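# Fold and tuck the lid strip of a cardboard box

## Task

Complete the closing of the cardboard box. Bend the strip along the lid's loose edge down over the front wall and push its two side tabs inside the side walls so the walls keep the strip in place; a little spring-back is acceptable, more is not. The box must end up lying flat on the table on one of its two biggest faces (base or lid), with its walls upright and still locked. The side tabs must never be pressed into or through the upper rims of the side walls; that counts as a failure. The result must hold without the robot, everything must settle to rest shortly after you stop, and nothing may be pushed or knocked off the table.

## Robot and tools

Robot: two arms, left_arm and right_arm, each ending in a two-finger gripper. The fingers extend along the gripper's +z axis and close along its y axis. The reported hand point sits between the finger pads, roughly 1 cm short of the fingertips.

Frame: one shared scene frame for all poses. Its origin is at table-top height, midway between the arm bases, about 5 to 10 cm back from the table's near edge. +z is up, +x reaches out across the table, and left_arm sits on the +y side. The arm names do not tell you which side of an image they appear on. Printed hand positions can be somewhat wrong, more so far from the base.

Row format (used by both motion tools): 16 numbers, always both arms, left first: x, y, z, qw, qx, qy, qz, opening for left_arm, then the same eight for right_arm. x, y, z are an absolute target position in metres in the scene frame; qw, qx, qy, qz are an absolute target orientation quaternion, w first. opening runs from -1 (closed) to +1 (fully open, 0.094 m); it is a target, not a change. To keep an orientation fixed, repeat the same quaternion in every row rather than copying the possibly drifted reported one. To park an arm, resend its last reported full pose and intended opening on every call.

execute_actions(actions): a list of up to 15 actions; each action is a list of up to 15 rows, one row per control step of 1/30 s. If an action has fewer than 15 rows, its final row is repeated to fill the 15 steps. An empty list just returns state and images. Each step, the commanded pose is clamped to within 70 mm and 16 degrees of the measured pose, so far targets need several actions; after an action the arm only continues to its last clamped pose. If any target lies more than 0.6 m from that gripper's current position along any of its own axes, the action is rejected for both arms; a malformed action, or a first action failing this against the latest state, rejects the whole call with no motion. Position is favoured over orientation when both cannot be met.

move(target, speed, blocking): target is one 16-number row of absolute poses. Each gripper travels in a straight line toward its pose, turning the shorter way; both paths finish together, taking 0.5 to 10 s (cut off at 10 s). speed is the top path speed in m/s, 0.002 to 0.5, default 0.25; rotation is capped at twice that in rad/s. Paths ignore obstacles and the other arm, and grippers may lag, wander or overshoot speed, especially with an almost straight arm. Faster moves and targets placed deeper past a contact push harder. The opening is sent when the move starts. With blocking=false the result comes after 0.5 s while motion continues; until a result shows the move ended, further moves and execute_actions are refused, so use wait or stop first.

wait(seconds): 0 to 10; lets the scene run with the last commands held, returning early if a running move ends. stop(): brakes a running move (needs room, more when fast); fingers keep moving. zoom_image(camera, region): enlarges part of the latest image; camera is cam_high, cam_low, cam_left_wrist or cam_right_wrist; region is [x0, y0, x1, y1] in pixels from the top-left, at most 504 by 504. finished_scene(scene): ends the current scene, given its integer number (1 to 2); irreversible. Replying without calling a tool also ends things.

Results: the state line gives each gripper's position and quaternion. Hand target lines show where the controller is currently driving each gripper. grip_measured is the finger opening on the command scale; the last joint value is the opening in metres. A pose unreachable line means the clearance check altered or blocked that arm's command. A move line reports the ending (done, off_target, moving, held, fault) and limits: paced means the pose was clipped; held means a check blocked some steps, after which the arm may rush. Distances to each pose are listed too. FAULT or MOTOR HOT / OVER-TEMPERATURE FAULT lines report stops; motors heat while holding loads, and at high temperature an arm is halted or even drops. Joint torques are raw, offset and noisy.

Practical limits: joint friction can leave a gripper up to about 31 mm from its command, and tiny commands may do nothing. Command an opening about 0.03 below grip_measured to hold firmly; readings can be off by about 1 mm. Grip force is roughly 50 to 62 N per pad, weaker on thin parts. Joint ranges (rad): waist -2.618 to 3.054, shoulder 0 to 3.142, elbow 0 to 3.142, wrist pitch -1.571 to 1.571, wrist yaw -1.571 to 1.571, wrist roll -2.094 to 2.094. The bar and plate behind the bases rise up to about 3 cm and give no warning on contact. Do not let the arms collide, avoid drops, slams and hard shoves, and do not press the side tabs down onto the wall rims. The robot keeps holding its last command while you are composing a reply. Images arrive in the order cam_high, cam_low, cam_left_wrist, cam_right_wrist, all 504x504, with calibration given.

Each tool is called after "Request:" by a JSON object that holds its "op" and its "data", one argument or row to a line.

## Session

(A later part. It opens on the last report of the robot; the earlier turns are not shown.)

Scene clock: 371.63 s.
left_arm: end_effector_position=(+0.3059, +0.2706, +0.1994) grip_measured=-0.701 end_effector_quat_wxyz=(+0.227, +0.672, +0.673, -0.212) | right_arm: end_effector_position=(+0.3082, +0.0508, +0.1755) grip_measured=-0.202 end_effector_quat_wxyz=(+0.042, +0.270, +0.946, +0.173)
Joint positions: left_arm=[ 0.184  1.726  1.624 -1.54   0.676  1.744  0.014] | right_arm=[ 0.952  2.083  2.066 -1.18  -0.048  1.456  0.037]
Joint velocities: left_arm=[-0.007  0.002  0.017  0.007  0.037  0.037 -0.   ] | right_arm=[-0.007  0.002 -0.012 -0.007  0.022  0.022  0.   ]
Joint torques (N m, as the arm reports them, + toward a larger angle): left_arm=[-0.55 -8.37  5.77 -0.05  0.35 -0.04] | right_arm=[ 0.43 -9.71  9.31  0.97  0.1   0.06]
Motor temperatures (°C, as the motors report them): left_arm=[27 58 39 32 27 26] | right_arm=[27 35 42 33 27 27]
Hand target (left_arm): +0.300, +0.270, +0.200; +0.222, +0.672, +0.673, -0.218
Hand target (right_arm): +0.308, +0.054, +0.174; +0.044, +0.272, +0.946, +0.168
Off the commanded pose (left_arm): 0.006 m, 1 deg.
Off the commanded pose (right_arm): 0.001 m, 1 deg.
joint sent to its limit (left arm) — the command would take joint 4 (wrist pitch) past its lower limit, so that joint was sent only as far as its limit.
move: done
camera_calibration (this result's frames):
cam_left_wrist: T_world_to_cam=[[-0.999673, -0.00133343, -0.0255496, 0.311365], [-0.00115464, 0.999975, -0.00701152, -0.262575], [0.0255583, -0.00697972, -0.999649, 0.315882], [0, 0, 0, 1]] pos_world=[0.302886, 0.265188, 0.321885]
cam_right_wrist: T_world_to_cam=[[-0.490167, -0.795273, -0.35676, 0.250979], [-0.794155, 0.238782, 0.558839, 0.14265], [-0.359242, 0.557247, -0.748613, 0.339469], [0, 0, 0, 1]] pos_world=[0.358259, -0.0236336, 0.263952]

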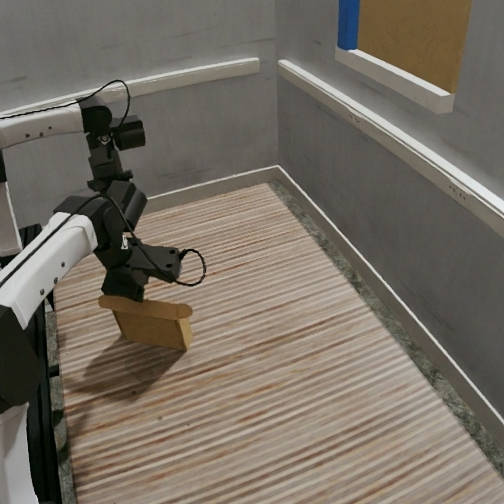

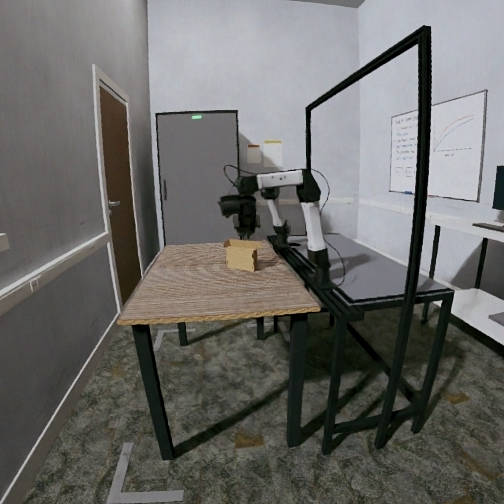

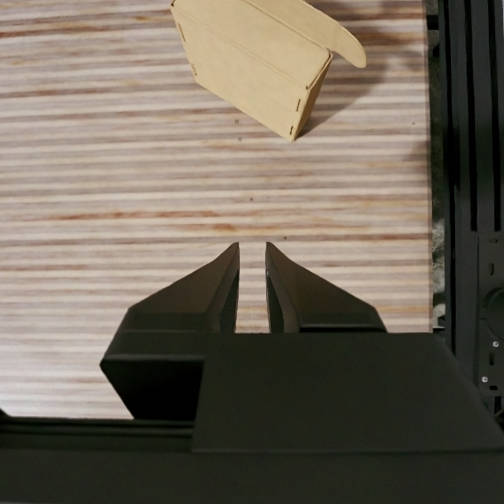

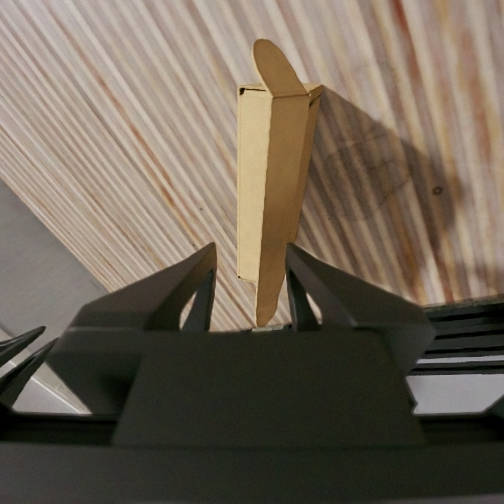

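Request:
{"op": "move", "data": {
  "target": [0.3,0.3,0.2,0.25,0.66,0.66,-0.25,-0.7, 0.307,0.050,0.128,0.012,0.276,0.960,0.042,-0.2],
  "speed": 0.06
}}

Scene clock: 376.67 s.
left_arm: end_effector_position=(+0.3066, +0.2995, +0.1977) grip_measured=-0.701 end_effector_quat_wxyz=(+0.269, +0.659, +0.670, -0.211) | right_arm: end_effector_position=(+0.3085, +0.0474, +0.1280) grip_measured=-0.202 end_effector_quat_wxyz=(+0.008, +0.277, +0.960, +0.048)
Joint positions: left_arm=[ 0.308  1.726  1.58  -1.542  0.739  1.872  0.014] | right_arm=[ 0.959  2.402  2.468 -1.521 -0.012  1.462  0.037]
Joint velocities: left_arm=[-0.002 -0.007  0.002  0.007  0.051 -0.066  0.   ] | right_arm=[-0.007 -0.017  0.007 -0.022  0.022  0.007  0.   ]
Joint torques (N m, as the arm reports them, + toward a larger angle): left_arm=[ 0.59 -8.98  5.04 -0.12  0.47 -0.02] | right_arm=[  0.87 -11.39   8.75   0.47   0.09   0.08]
Motor temperatures (°C, as the motors report them): left_arm=[27 57 39 32 27 26] | right_arm=[27 37 42 33 27 27]
Hand target (left_arm): +0.300, +0.300, +0.200; +0.271, +0.653, +0.673, -0.218
Hand target (right_arm): +0.307, +0.050, +0.126; +0.011, +0.276, +0.960, +0.043
Off the commanded pose (left_arm): 0.007 m, 5 deg.
Off the commanded pose (right_arm): 0.003 m, 1 deg.
joint sent to its limit (left arm) — the command would take joint 4 (wrist pitch) past its lower limit, so that joint was sent only as far as its limit.
move: off_target (left_arm)
camera_calibration (this result's frames):
cam_left_wrist: T_world_to_cam=[[-0.996331, -0.0363641, -0.0774795, 0.331725], [-0.0309706, 0.997086, -0.0697123, -0.269032], [0.0797888, -0.0670569, -0.994554, 0.314641], [0, 0, 0, 1]] pos_world=[0.297071, 0.30141, 0.319875]
cam_right_wrist: T_world_to_cam=[[-0.524915, -0.844865, -0.103285, 0.212134], [-0.714253, 0.371232, 0.593321, 0.134907], [-0.462933, 0.385215, -0.798313, 0.352406], [0, 0, 0, 1]] pos_world=[0.370851, -0.00660881, 0.223197]

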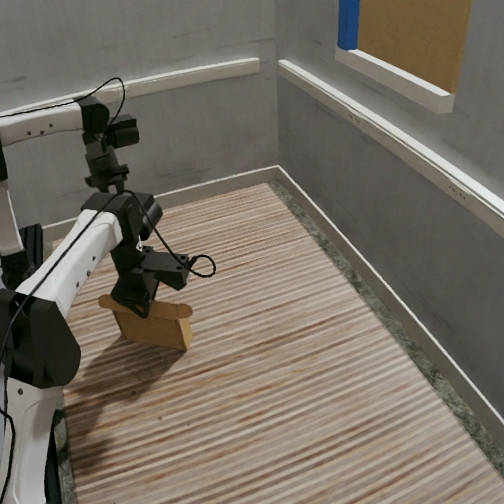

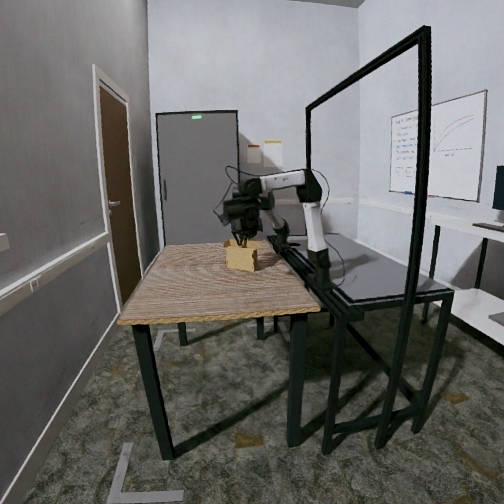

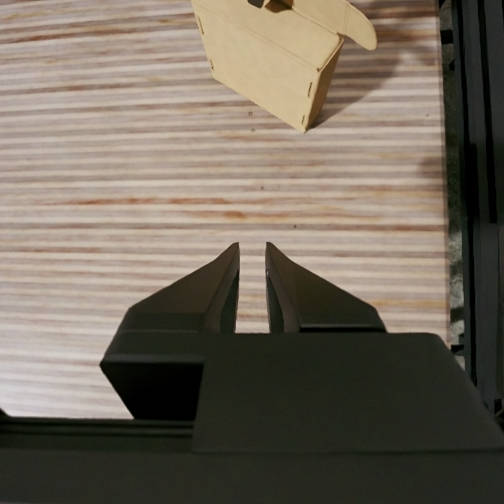

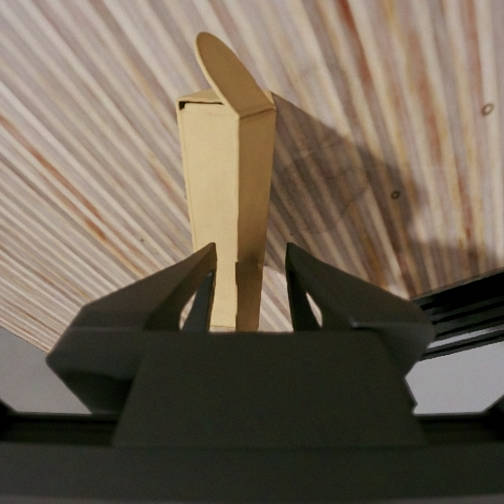

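Request:
{"op": "execute_actions", "data": {
  "actions": []
}}

Scene clock: 387.10 s.
left_arm: end_effector_position=(+0.3066, +0.2995, +0.1977) grip_measured=-0.701 end_effector_quat_wxyz=(+0.269, +0.659, +0.670, -0.211) | right_arm: end_effector_position=(+0.3082, +0.0469, +0.1279) grip_measured=-0.202 end_effector_quat_wxyz=(+0.008, +0.277, +0.960, +0.047)
Joint positions: left_arm=[ 0.308  1.726  1.58  -1.542  0.739  1.873  0.014] | right_arm=[ 0.959  2.402  2.468 -1.524 -0.012  1.462  0.037]
Joint velocities: left_arm=[ 0.002 -0.007 -0.007 -0.022  0.022 -0.022  0.001] | right_arm=[-0.017  0.007 -0.012 -0.007 -0.037 -0.051  0.001]
Joint torques (N m, as the arm reports them, + toward a larger angle): left_arm=[ 0.61 -9.02  5.02 -0.12  0.46 -0.04] | right_arm=[  0.77 -11.66   8.61   0.48   0.14   0.14]
Motor temperatures (°C, as the motors report them): left_arm=[27 56 38 31 27 26] | right_arm=[27 40 43 32 27 27]
Hand target (left_arm): +0.300, +0.300, +0.200; +0.271, +0.653, +0.673, -0.218
Hand target (right_arm): +0.307, +0.050, +0.126; +0.011, +0.276, +0.960, +0.043
Off the commanded pose (left_arm): 0.007 m, 5 deg.
Off the commanded pose (right_arm): 0.003 m, 1 deg.
camera_calibration (this result's frames):
cam_left_wrist: T_world_to_cam=[[-0.996322, -0.0360707, -0.0777231, 0.331683], [-0.0306623, 0.997097, -0.0696887, -0.269135], [0.0800112, -0.0670492, -0.994536, 0.314567], [0, 0, 0, 1]] pos_world=[0.297042, 0.301409, 0.319873]
cam_right_wrist: T_world_to_cam=[[-0.525064, -0.845096, -0.100603, 0.211188], [-0.71344, 0.372622, 0.593427, 0.134567], [-0.464016, 0.383361, -0.798576, 0.352858], [0, 0, 0, 1]] pos_world=[0.370624, -0.00694024, 0.223174]

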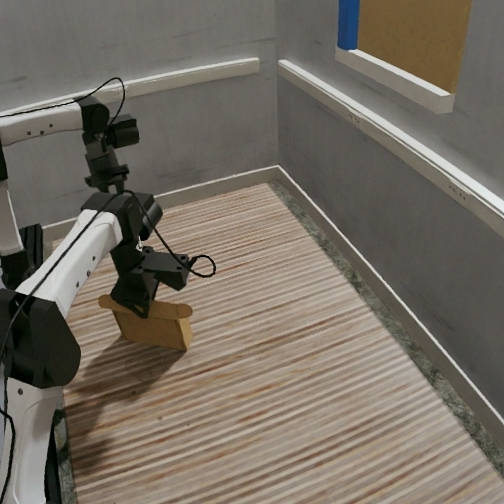

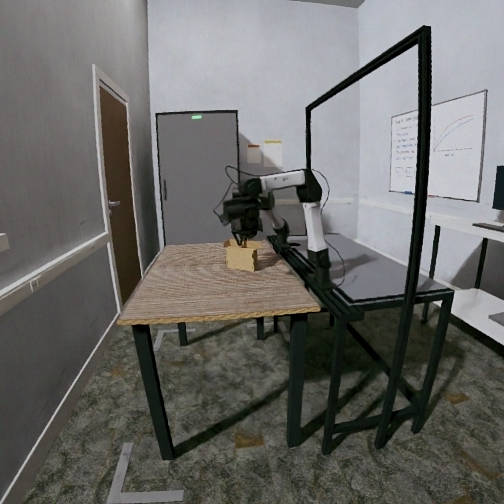

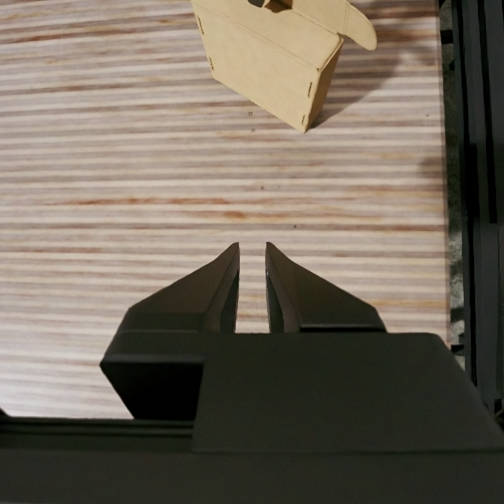

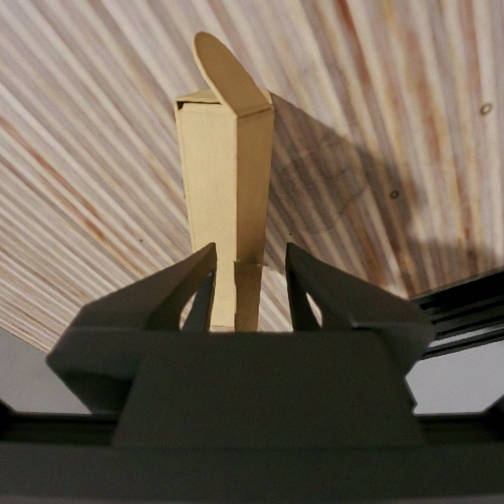

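Request:
{"op": "move", "data": {
  "target": [0.3066,0.2995,0.1977,0.269,0.659,0.670,-0.211,-0.7, 0.30,0.0,0.19,0.07,0.267,0.93,0.25,-0.2],
  "speed": 0.1
}}

Request:
{"op": "move", "data": {
  "target": [0.3066,0.2995,0.1977,0.269,0.659,0.670,-0.211,-0.7, 0.30,-0.2,0.2,0.07,0.267,0.93,0.25,-0.2]
}}

Request:
{"op": "zoom_image", "data": {
  "camera": "cam_high",
  "region": [70,250,230,370]
}}

Request:
{"op": "zoom_image", "data": {
  "camera": "cam_low",
  "region": [200,215,290,285]
}}

Scene clock: 404.03 s.
left_arm: end_effector_position=(+0.3066, +0.2995, +0.1977) grip_measured=-0.701 end_effector_quat_wxyz=(+0.269, +0.659, +0.670, -0.211) | right_arm: end_effector_position=(+0.3025, +0.0050, +0.1978) grip_measured=-0.202 end_effector_quat_wxyz=(+0.075, +0.267, +0.927, +0.252)
Joint positions: left_arm=[ 0.308  1.726  1.58  -1.542  0.739  1.873  0.014] | right_arm=[ 0.885  1.752  1.627 -0.9   -0.081  1.407  0.037]
Joint velocities: left_arm=[-0.051  0.002  0.017  0.007  0.022 -0.022  0.   ] | right_arm=[ 0.032  0.012 -0.017  0.022 -0.037 -0.037 -0.001]
Joint torques (N m, as the arm reports them, + toward a larger angle): left_arm=[-0.41 -7.74  6.21  0.06  0.38 -0.13] | right_arm=[-0.98 -9.55  5.7   1.46 -0.06 -0.04]
Motor temperatures (°C, as the motors report them): left_arm=[27 54 38 31 27 26] | right_arm=[27 44 43 32 27 27]
Hand target (left_arm): +0.307, +0.300, +0.198; +0.269, +0.659, +0.670, -0.211
Hand target (right_arm): +0.300, +0.000, +0.193; +0.072, +0.266, +0.929, +0.249
Off the commanded pose (left_arm): 0.000 m, 0 deg.
Off the commanded pose (right_arm): 0.010 m, 1 deg.
move: done
camera_calibration (this result's frames):
cam_left_wrist: T_world_to_cam=[[-0.996322, -0.0360707, -0.0777231, 0.331683], [-0.0306623, 0.997097, -0.0696887, -0.269135], [0.0800112, -0.0670492, -0.994536, 0.314567], [0, 0, 0, 1]] pos_world=[0.297042, 0.301409, 0.319873]
cam_right_wrist: T_world_to_cam=[[-0.450509, -0.730756, -0.512872, 0.238243], [-0.84937, 0.173886, 0.498332, 0.165529], [-0.274977, 0.660121, -0.699019, 0.343868], [0, 0, 0, 1]] pos_world=[0.342482, -0.0816799, 0.28007]

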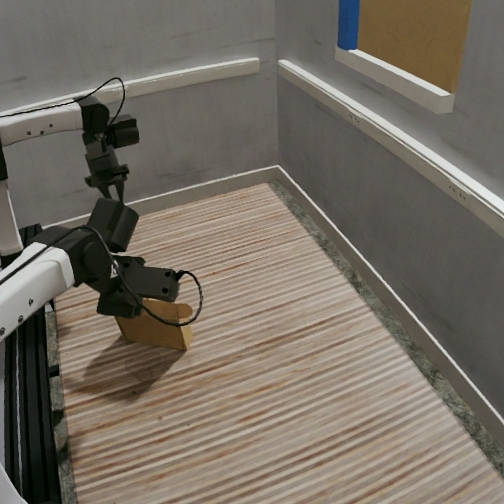

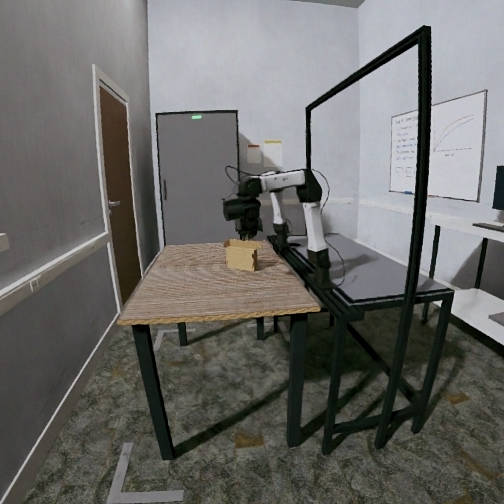

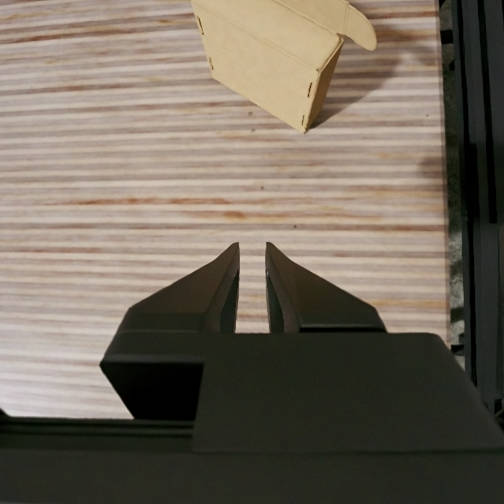

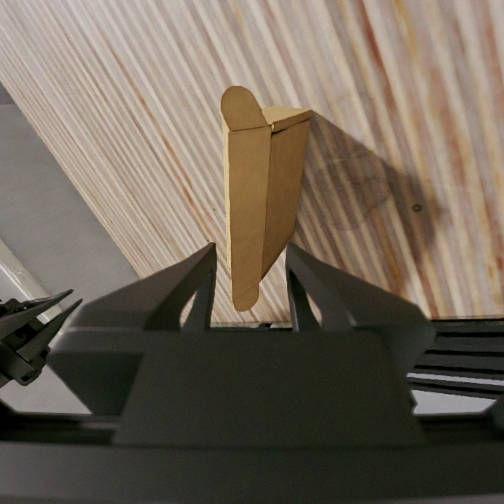

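Scene clock: 405.57 s.
left_arm: end_effector_position=(+0.3066, +0.2995, +0.1977) grip_measured=-0.701 end_effector_quat_wxyz=(+0.269, +0.659, +0.670, -0.211) | right_arm: end_effector_position=(+0.3084, -0.2001, +0.2073) grip_measured=-0.202 end_effector_quat_wxyz=(+0.087, +0.266, +0.927, +0.251)
Joint positions: left_arm=[ 0.308  1.726  1.58  -1.542  0.739  1.873  0.014] | right_arm=[ 0.294  1.381  1.3   -1.048 -0.351  0.871  0.037]
Joint velocities: left_arm=[ 0.007 -0.012 -0.017 -0.051 -0.007  0.037  0.001] | right_arm=[-0.002  0.002 -0.017 -0.037  0.007  0.037  0.   ]
Joint torques (N m, as the arm reports them, + toward a larger angle): left_arm=[-0.43 -7.76  6.23  0.05  0.38 -0.12] | right_arm=[-0.66 -5.96  5.93  1.22 -0.2   0.03]
Motor temperatures (°C, as the motors report them): left_arm=[27 54 38 31 27 26] | right_arm=[27 44 43 32 27 27]
Hand target (left_arm): +0.307, +0.300, +0.198; +0.269, +0.659, +0.670, -0.211
Hand target (right_arm): +0.300, -0.203, +0.200; +0.075, +0.266, +0.929, +0.247
Off the commanded pose (left_arm): 0.000 m, 0 deg.
Off the commanded pose (right_arm): 0.011 m, 2 deg.
move: off_target (right_arm)
camera_calibration (this result's frames):
cam_left_wrist: T_world_to_cam=[[-0.996322, -0.0360707, -0.0777231, 0.331683], [-0.0306623, 0.997097, -0.0696887, -0.269135], [0.0800112, -0.0670492, -0.994536, 0.314567], [0, 0, 0, 1]] pos_world=[0.297042, 0.301409, 0.319873]
cam_right_wrist: T_world_to_cam=[[-0.441944, -0.733165, -0.51687, 0.093606], [-0.859293, 0.180614, 0.478533, 0.210011], [-0.257489, 0.655628, -0.709825, 0.483449], [0, 0, 0, 1]] pos_world=[0.346312, -0.286265, 0.291049]

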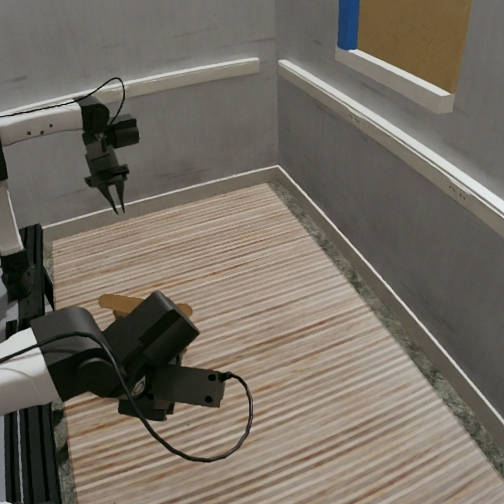

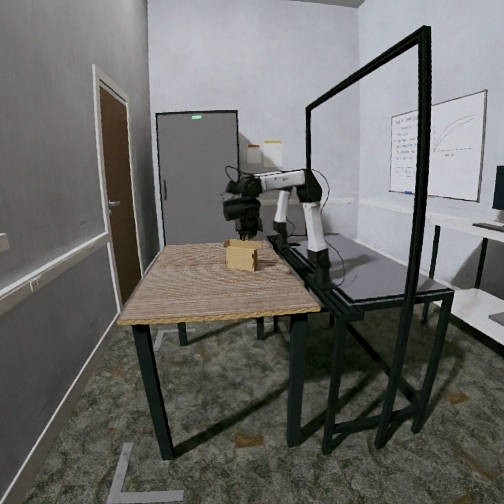

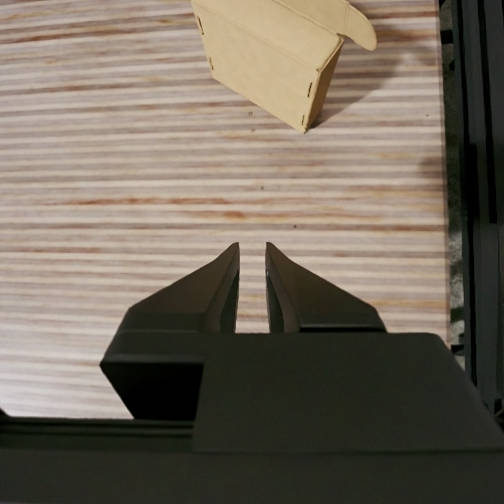

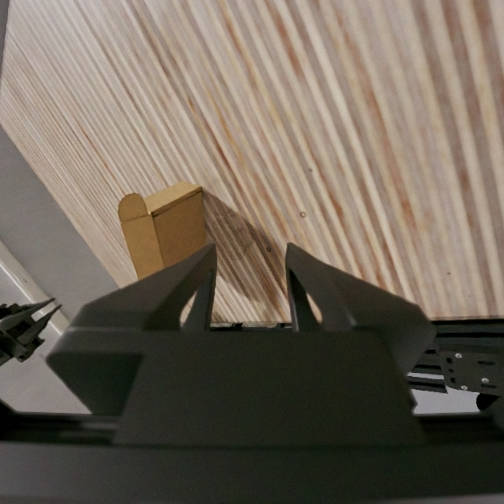

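Region (70, 250, 230, 370) of cam_high's 504x504 image, scaled by 3.150, with more detail than that image has; it fills the top 378 rows of this view, and the rest is white.

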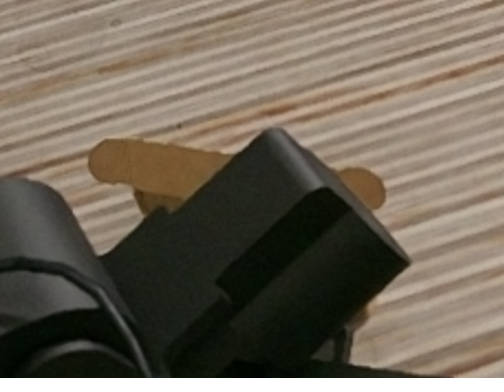

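Region (200, 215, 290, 285) of cam_low's 504x504 image, scaled by 5.600, with more detail than that image has.

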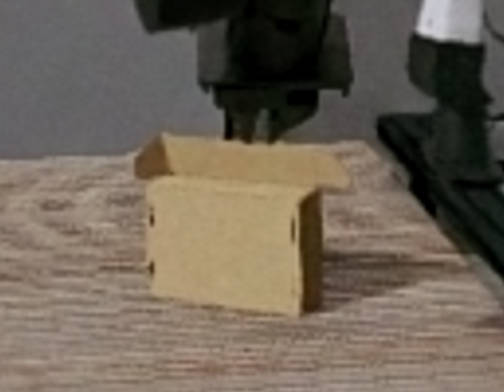

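Request:
{"op": "move", "data": {
  "target": [0.251,0.1255,0.169,-0.0714,0.2666,0.9285,-0.249,-0.3, 0.22,-0.33,0.2,0.07,0.267,0.93,0.25,-0.2],
  "speed": 0.2
}}

Scene clock: 416.97 s.
left_arm: end_effector_position=(+0.2530, +0.1236, +0.1687) grip_measured=-0.301 end_effector_quat_wxyz=(-0.064, +0.272, +0.928, -0.247) | right_arm: end_effector_position=(+0.2265, -0.3354, +0.2041) grip_measured=-0.202 end_effector_quat_wxyz=(+0.082, +0.264, +0.931, +0.239)
Joint positions: left_arm=[-0.38   1.786  1.648 -1.466  0.548  0.169  0.033] | right_arm=[-0.363  1.206  1.187 -1.435 -0.519  0.161  0.037]
Joint velocities: left_arm=[-0.007  0.012 -0.002 -0.022 -0.007  0.022 -0.   ] | right_arm=[ 0.002  0.012  0.002 -0.022 -0.007 -0.037  0.   ]
Joint torques (N m, as the arm reports them, + toward a larger angle): left_arm=[-0.63 -7.32  7.84  0.06  0.25 -0.16] | right_arm=[-0.96 -3.89  5.06  0.63 -0.36 -0.1 ]
Motor temperatures (°C, as the motors report them): left_arm=[27 52 38 31 27 26] | right_arm=[27 42 42 33 27 27]
Hand target (left_arm): +0.252, +0.123, +0.168; -0.075, +0.265, +0.930, -0.245
Hand target (right_arm): +0.219, -0.333, +0.199; +0.072, +0.267, +0.930, +0.244
Off the commanded pose (left_arm): 0.003 m, 1 deg.
Off the commanded pose (right_arm): 0.009 m, 2 deg.
move: done
camera_calibration (this result's frames):
cam_left_wrist: T_world_to_cam=[[-0.479946, -0.725647, 0.493039, 0.128052], [-0.533353, 0.687558, 0.492746, -0.0268899], [-0.696553, -0.0264725, -0.717017, 0.422871], [0, 0, 0, 1]] pos_world=[0.341668, 0.122603, 0.253321]
cam_right_wrist: T_world_to_cam=[[-0.446032, -0.746193, -0.494218, -0.0515257], [-0.852868, 0.186895, 0.487531, 0.164412], [-0.271425, 0.638957, -0.719765, 0.548377], [0, 0, 0, 1]] pos_world=[0.266083, -0.419566, 0.289082]

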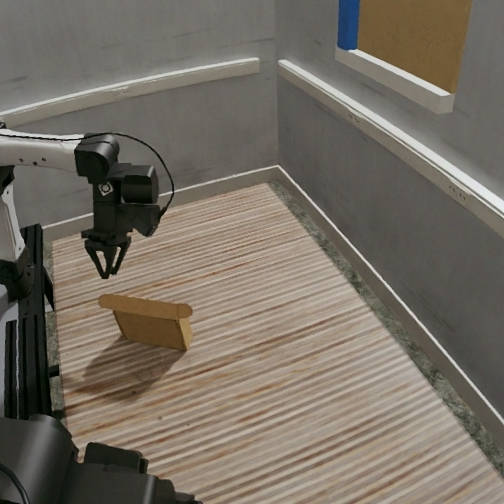

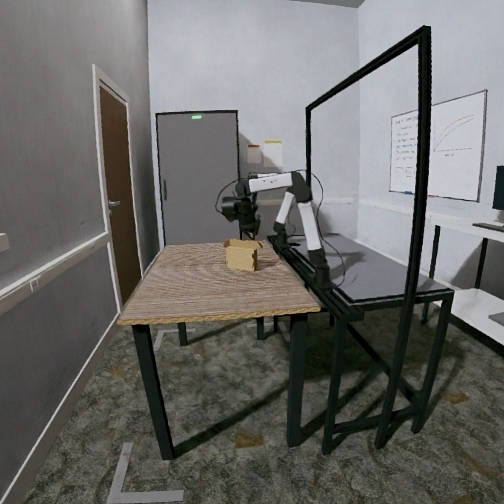

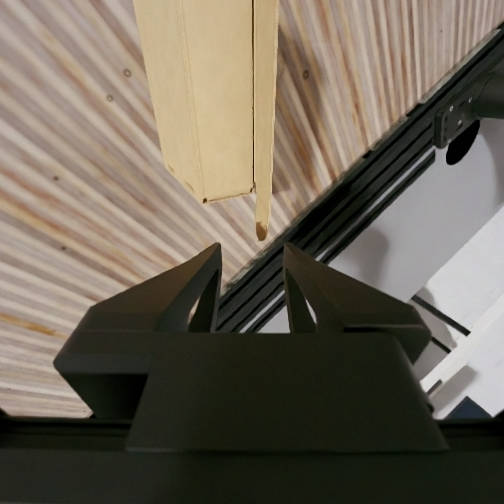

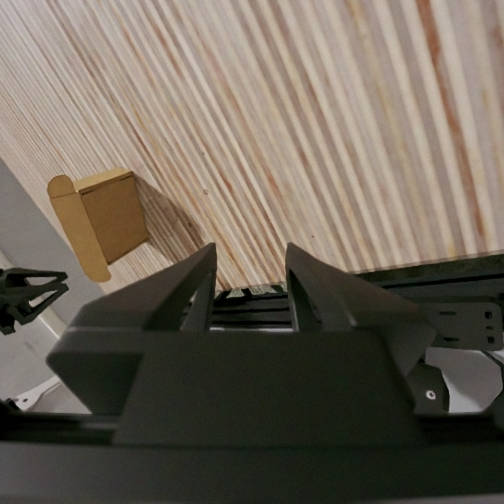

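Request:
{"op": "move", "data": {
  "target": [0.226,0.102,0.120,-0.0714,0.2666,0.9285,-0.249,-0.3, 0.2265,-0.3354,0.2041,0.082,0.264,0.931,0.239,-0.2],
  "speed": 0.05
}}

Request:
{"op": "zoom_image", "data": {
  "camera": "cam_high",
  "region": [60,250,200,360]
}}

Scene clock: 424.57 s.
left_arm: end_effector_position=(+0.2282, +0.1029, +0.1150) grip_measured=-0.301 end_effector_quat_wxyz=(-0.082, +0.266, +0.929, -0.243) | right_arm: end_effector_position=(+0.2263, -0.3354, +0.2041) grip_measured=-0.202 end_effector_quat_wxyz=(+0.082, +0.264, +0.931, +0.240)
Joint positions: left_arm=[-0.479  1.76   1.406 -1.227  0.548  0.052  0.033] | right_arm=[-0.363  1.206  1.187 -1.435 -0.519  0.158  0.037]
Joint velocities: left_arm=[-0.017  0.007 -0.017 -0.007 -0.007  0.051 -0.   ] | right_arm=[-0.012 -0.012 -0.002  0.037  0.037 -0.081  0.001]
Joint torques (N m, as the arm reports them, + toward a larger angle): left_arm=[ -0.72 -10.82   5.34   0.44   0.3   -0.13] | right_arm=[-0.13 -2.86  7.05  0.75 -0.29  0.04]
Motor temperatures (°C, as the motors report them): left_arm=[27 52 38 31 27 26] | right_arm=[27 40 41 32 27 27]
Hand target (left_arm): +0.225, +0.102, +0.120; -0.072, +0.267, +0.928, -0.248
Hand target (right_arm): +0.227, -0.335, +0.204; +0.082, +0.264, +0.931, +0.239
Off the commanded pose (left_arm): 0.006 m, 1 deg.
Off the commanded pose (right_arm): 0.000 m, 0 deg.
move: done
camera_calibration (this result's frames):
cam_left_wrist: T_world_to_cam=[[-0.46164, -0.736424, 0.494538, 0.124318], [-0.518325, 0.676359, 0.523333, -0.00523169], [-0.71988, -0.0147403, -0.693942, 0.367992], [0, 0, 0, 1]] pos_world=[0.319589, 0.100513, 0.196623]
cam_right_wrist: T_world_to_cam=[[-0.444618, -0.746918, -0.494398, -0.0520751], [-0.853361, 0.18549, 0.487206, 0.163988], [-0.272197, 0.63852, -0.719862, 0.548373], [0, 0, 0, 1]] pos_world=[0.266053, -0.419461, 0.289111]

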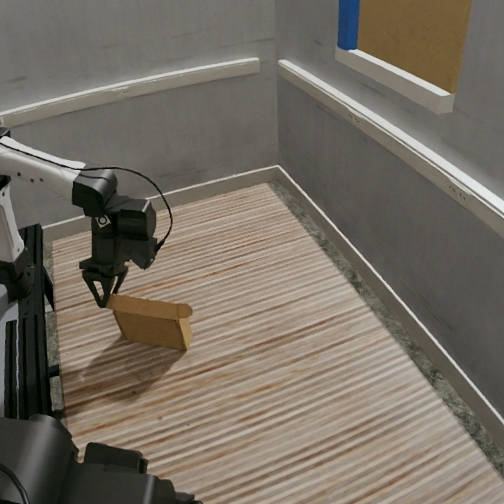

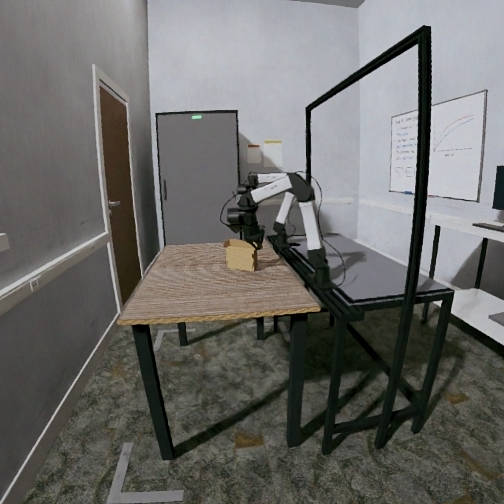

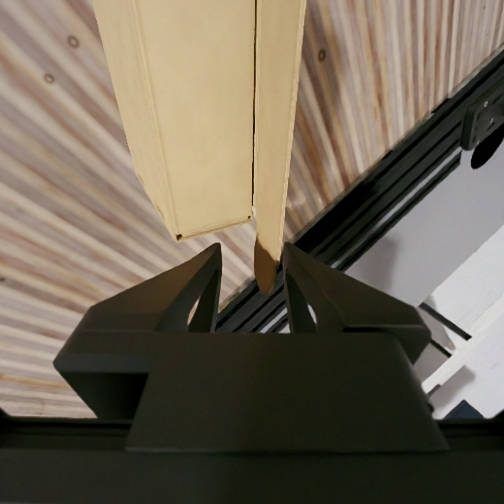

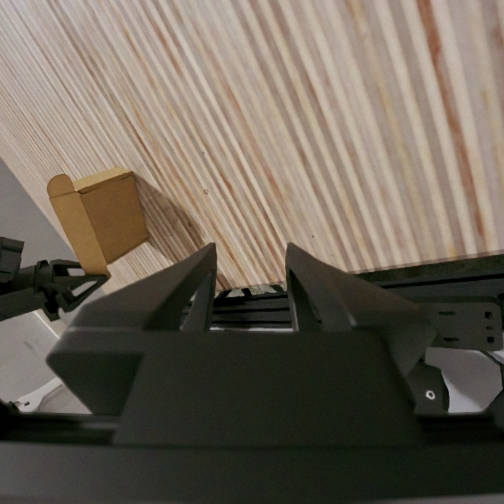

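Region (60, 250, 200, 360) of cam_high's 504x504 image, scaled by 3.600, with more detail than that image has; it fills the top 396 rows of this view, and the rest is white.

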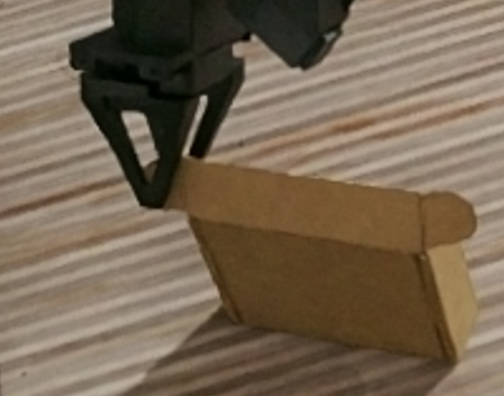

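Request:
{"op": "move", "data": {
  "target": [0.224,0.097,0.126,0,0.276,0.962,0,-0.3, 0.2265,-0.3354,0.2041,0.082,0.264,0.931,0.239,-0.2],
  "speed": 0.08
}}

Request:
{"op": "zoom_image", "data": {
  "camera": "cam_high",
  "region": [60,250,200,360]
}}

Scene clock: 436.70 s.
left_arm: end_effector_position=(+0.2243, +0.0952, +0.1181) grip_measured=-0.301 end_effector_quat_wxyz=(-0.003, +0.277, +0.961, -0.005) | right_arm: end_effector_position=(+0.2263, -0.3354, +0.2041) grip_measured=-0.202 end_effector_quat_wxyz=(+0.082, +0.264, +0.931, +0.240)
Joint positions: left_arm=[-0.762  1.76   1.518 -1.283  0.03  -0.241  0.033] | right_arm=[-0.363  1.206  1.187 -1.435 -0.519  0.158  0.037]
Joint velocities: left_arm=[-0.017 -0.002 -0.007  0.007 -0.11   0.022  0.001] | right_arm=[ 0.002  0.002 -0.002 -0.11   0.007 -0.051 -0.001]
Joint torques (N m, as the arm reports them, + toward a larger angle): left_arm=[-0.84 -9.01  7.91  0.23 -0.13 -0.19] | right_arm=[-0.12 -2.98  7.17  0.7  -0.25  0.05]
Motor temperatures (°C, as the motors report them): left_arm=[27 54 38 31 27 26] | right_arm=[27 38 41 32 27 27]
Hand target (left_arm): +0.224, +0.097, +0.125; +0.001, +0.276, +0.961, +0.001
Hand target (right_arm): +0.227, -0.335, +0.204; +0.082, +0.264, +0.931, +0.239
Off the commanded pose (left_arm): 0.008 m, 1 deg.
Off the commanded pose (right_arm): 0.000 m, 0 deg.
move: done
camera_calibration (this result's frames):
cam_left_wrist: T_world_to_cam=[[-0.540053, -0.841579, 0.00934135, 0.20019], [-0.678333, 0.441812, 0.587083, 0.0470478], [-0.498204, 0.310719, -0.809473, 0.300163], [0, 0, 0, 1]] pos_world=[0.289569, 0.0544228, 0.213483]
cam_right_wrist: T_world_to_cam=[[-0.444618, -0.746918, -0.494398, -0.0520751], [-0.853361, 0.18549, 0.487206, 0.163988], [-0.272197, 0.63852, -0.719862, 0.548373], [0, 0, 0, 1]] pos_world=[0.266053, -0.419461, 0.289111]

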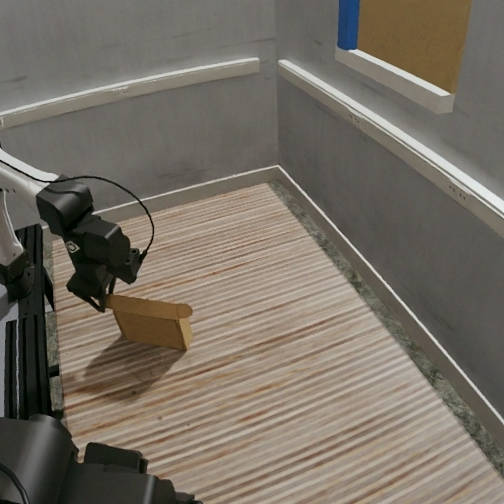

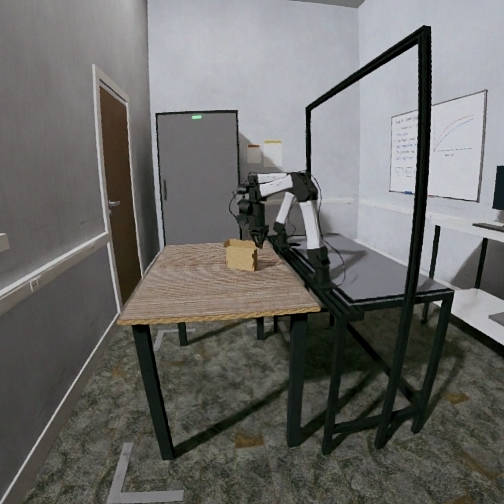

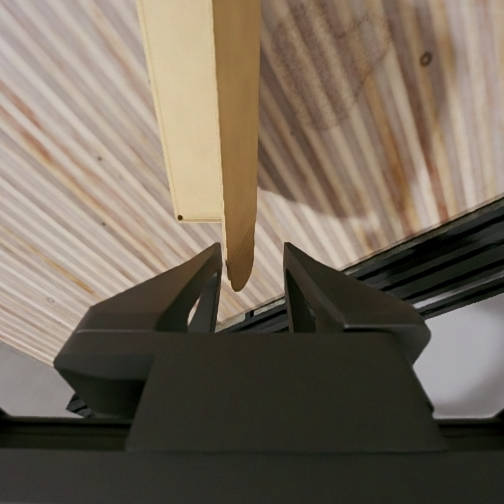

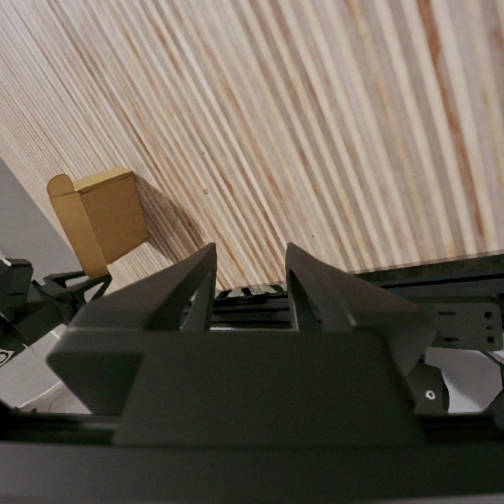

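Region (60, 250, 200, 360) of cam_high's 504x504 image, scaled by 3.600, with more detail than that image has; it fills the top 396 rows of this view, and the rest is white.

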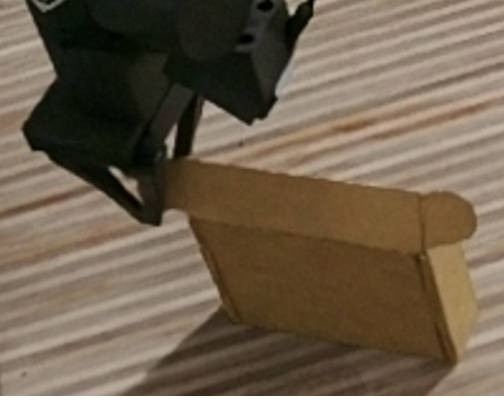

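Request:
{"op": "execute_actions", "data": {
  "actions": [
    [[0.224,0.097,0.133,0,0.276,0.962,0,-0.3, 0.2265,-0.3354,0.2041,0.082,0.264,0.931,0.239,-0.2]],
    [[0.224,0.097,0.133,0,0.276,0.962,0,-0.7, 0.2265,-0.3354,0.2041,0.082,0.264,0.931,0.239,-0.2]],
    [[0.224,0.097,0.133,0,0.276,0.962,0,-1, 0.2265,-0.3354,0.2041,0.082,0.264,0.931,0.239,-0.2]],
    [[0.224,0.097,0.133,0,0.276,0.962,0,-1, 0.2265,-0.3354,0.2041,0.082,0.264,0.931,0.239,-0.2]]
  ]
}}

Request:
{"op": "move", "data": {
  "target": [0.233,0.103,0.131,0,0.6225,0.7826,0,-1, 0.2265,-0.3354,0.2041,0.082,0.264,0.931,0.239,-0.2],
  "speed": 0.15
}}

Request:
{"op": "zoom_image", "data": {
  "camera": "cam_high",
  "region": [60,250,200,360]
}}

Scene clock: 447.57 s.
left_arm: end_effector_position=(+0.2249, +0.0949, +0.1268) grip_measured=-0.974 end_effector_quat_wxyz=(-0.001, +0.277, +0.961, -0.004) | right_arm: end_effector_position=(+0.2263, -0.3354, +0.2041) grip_measured=-0.202 end_effector_quat_wxyz=(+0.082, +0.264, +0.931, +0.240)
Joint positions: left_arm=[-0.762  1.76   1.553 -1.317  0.028 -0.242  0.001] | right_arm=[-0.363  1.206  1.187 -1.435 -0.519  0.158  0.037]
Joint velocities: left_arm=[ 0.012 -0.017  0.002  0.007 -0.037  0.022 -0.   ] | right_arm=[-0.002 -0.012  0.012 -0.037 -0.007  0.066 -0.   ]
Joint torques (N m, as the arm reports them, + toward a larger angle): left_arm=[-0.54 -9.07  7.7   0.21 -0.09 -0.13] | right_arm=[ 0.11 -2.9   7.04  0.71 -0.26  0.01]
Motor temperatures (°C, as the motors report them): left_arm=[27 53 39 31 27 26] | right_arm=[27 36 41 32 27 27]
Hand target (left_arm): +0.224, +0.097, +0.133; +0.000, +0.276, +0.961, -0.000
Hand target (right_arm): +0.227, -0.335, +0.204; +0.082, +0.264, +0.931, +0.239
Off the commanded pose (left_arm): 0.007 m, 0 deg.
Off the commanded pose (right_arm): 0.000 m, 0 deg.
camera_calibration (this result's frames):
cam_left_wrist: T_world_to_cam=[[-0.539137, -0.842188, 0.00709271, 0.200378], [-0.680568, 0.440604, 0.585401, 0.0432987], [-0.496143, 0.310784, -0.810713, 0.307334], [0, 0, 0, 1]] pos_world=[0.289981, 0.0541639, 0.222392]
cam_right_wrist: T_world_to_cam=[[-0.444618, -0.746918, -0.494398, -0.0520751], [-0.853361, 0.18549, 0.487206, 0.163988], [-0.272197, 0.63852, -0.719862, 0.548373], [0, 0, 0, 1]] pos_world=[0.266053, -0.419461, 0.289111]

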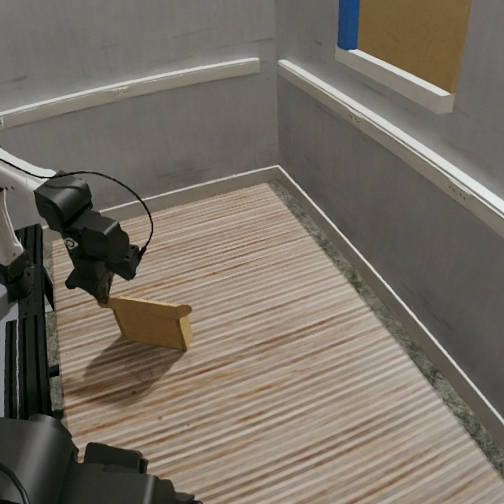

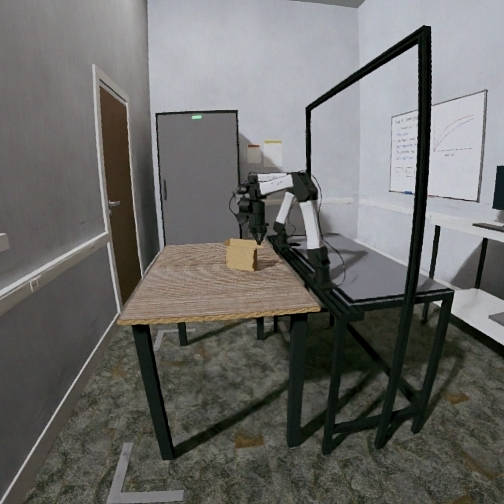

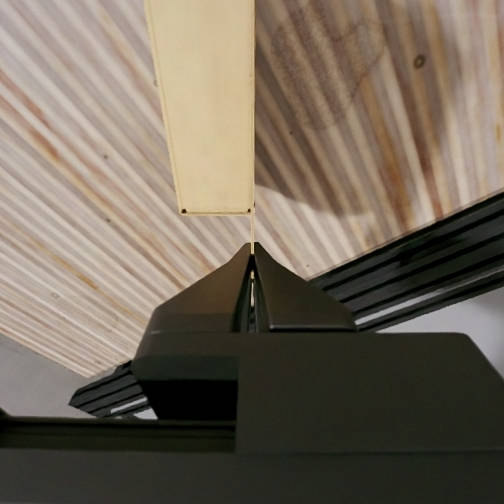

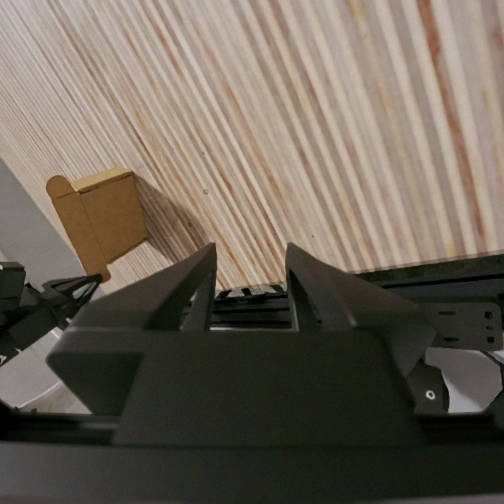

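Scene clock: 450.67 s.
left_arm: end_effector_position=(+0.2301, +0.0998, +0.1269) grip_measured=-0.974 end_effector_quat_wxyz=(+0.001, +0.623, +0.783, -0.004) | right_arm: end_effector_position=(+0.2263, -0.3354, +0.2041) grip_measured=-0.202 end_effector_quat_wxyz=(+0.082, +0.264, +0.931, +0.240)
Joint positions: left_arm=[-0.741  1.76   1.553 -1.317  0.028  0.563  0.001] | right_arm=[-0.363  1.206  1.187 -1.435 -0.519  0.158  0.037]
Joint velocities: left_arm=[ 0.012  0.012 -0.022 -0.022  0.022  0.081  0.001] | right_arm=[ 0.002  0.022  0.002  0.081  0.051  0.022 -0.   ]
Joint torques (N m, as the arm reports them, + toward a larger angle): left_arm=[ 0.41 -8.49  7.78  0.27 -0.03 -0.03] | right_arm=[ 0.01 -3.09  7.01  0.74 -0.25  0.02]
Motor temperatures (°C, as the motors report them): left_arm=[27 53 39 31 27 26] | right_arm=[27 36 41 32 27 27]
Hand target (left_arm): +0.233, +0.103, +0.131; +0.000, +0.622, +0.783, -0.000
Hand target (right_arm): +0.227, -0.335, +0.204; +0.082, +0.264, +0.931, +0.239
Off the commanded pose (left_arm): 0.006 m, 0 deg.
Off the commanded pose (right_arm): 0.000 m, 0 deg.
move: done
camera_calibration (this result's frames):
cam_left_wrist: T_world_to_cam=[[-0.976372, -0.21606, 0.00385006, 0.245786], [-0.173713, 0.795354, 0.58072, -0.106888], [-0.128533, 0.56633, -0.814094, 0.198807], [0, 0, 0, 1]] pos_world=[0.246964, 0.0255278, 0.222973]
cam_right_wrist: T_world_to_cam=[[-0.444618, -0.746918, -0.494398, -0.0520751], [-0.853361, 0.18549, 0.487206, 0.163988], [-0.272197, 0.63852, -0.719862, 0.548373], [0, 0, 0, 1]] pos_world=[0.266053, -0.419461, 0.289111]

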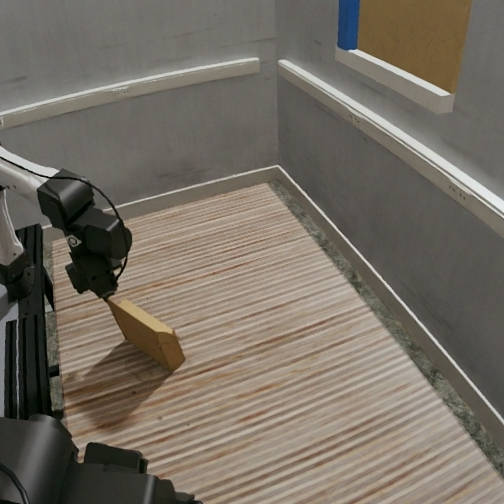

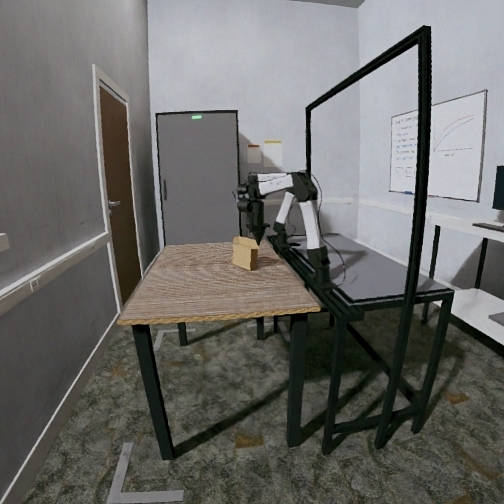

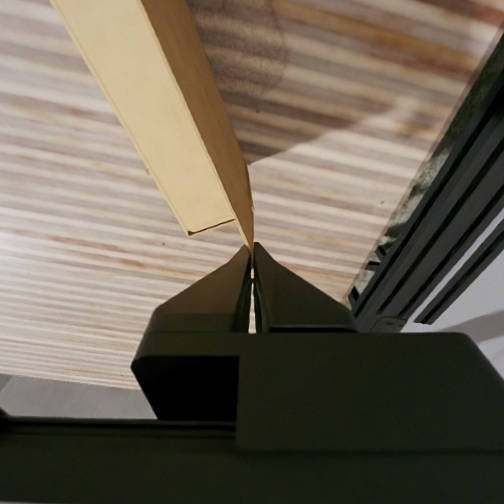

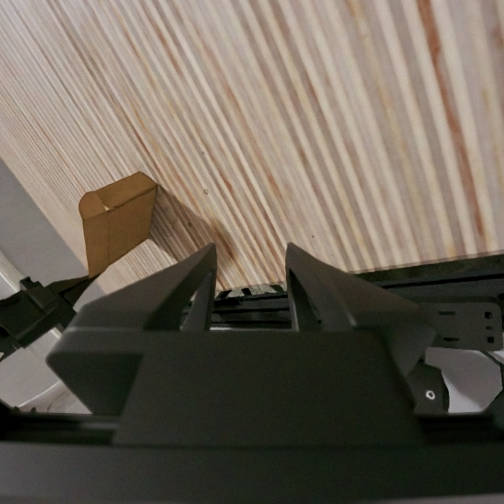

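Region (60, 250, 200, 360) of cam_high's 504x504 image, scaled by 3.600, with more detail than that image has; it fills the top 396 rows of this view, and the rest is white.

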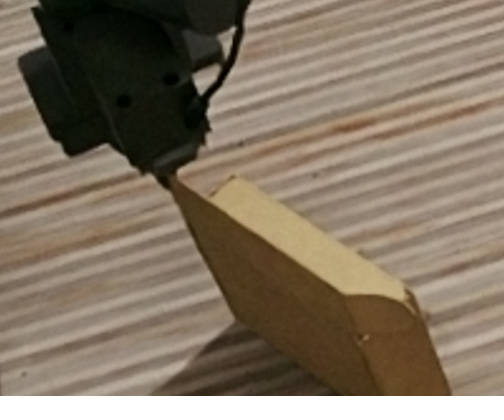

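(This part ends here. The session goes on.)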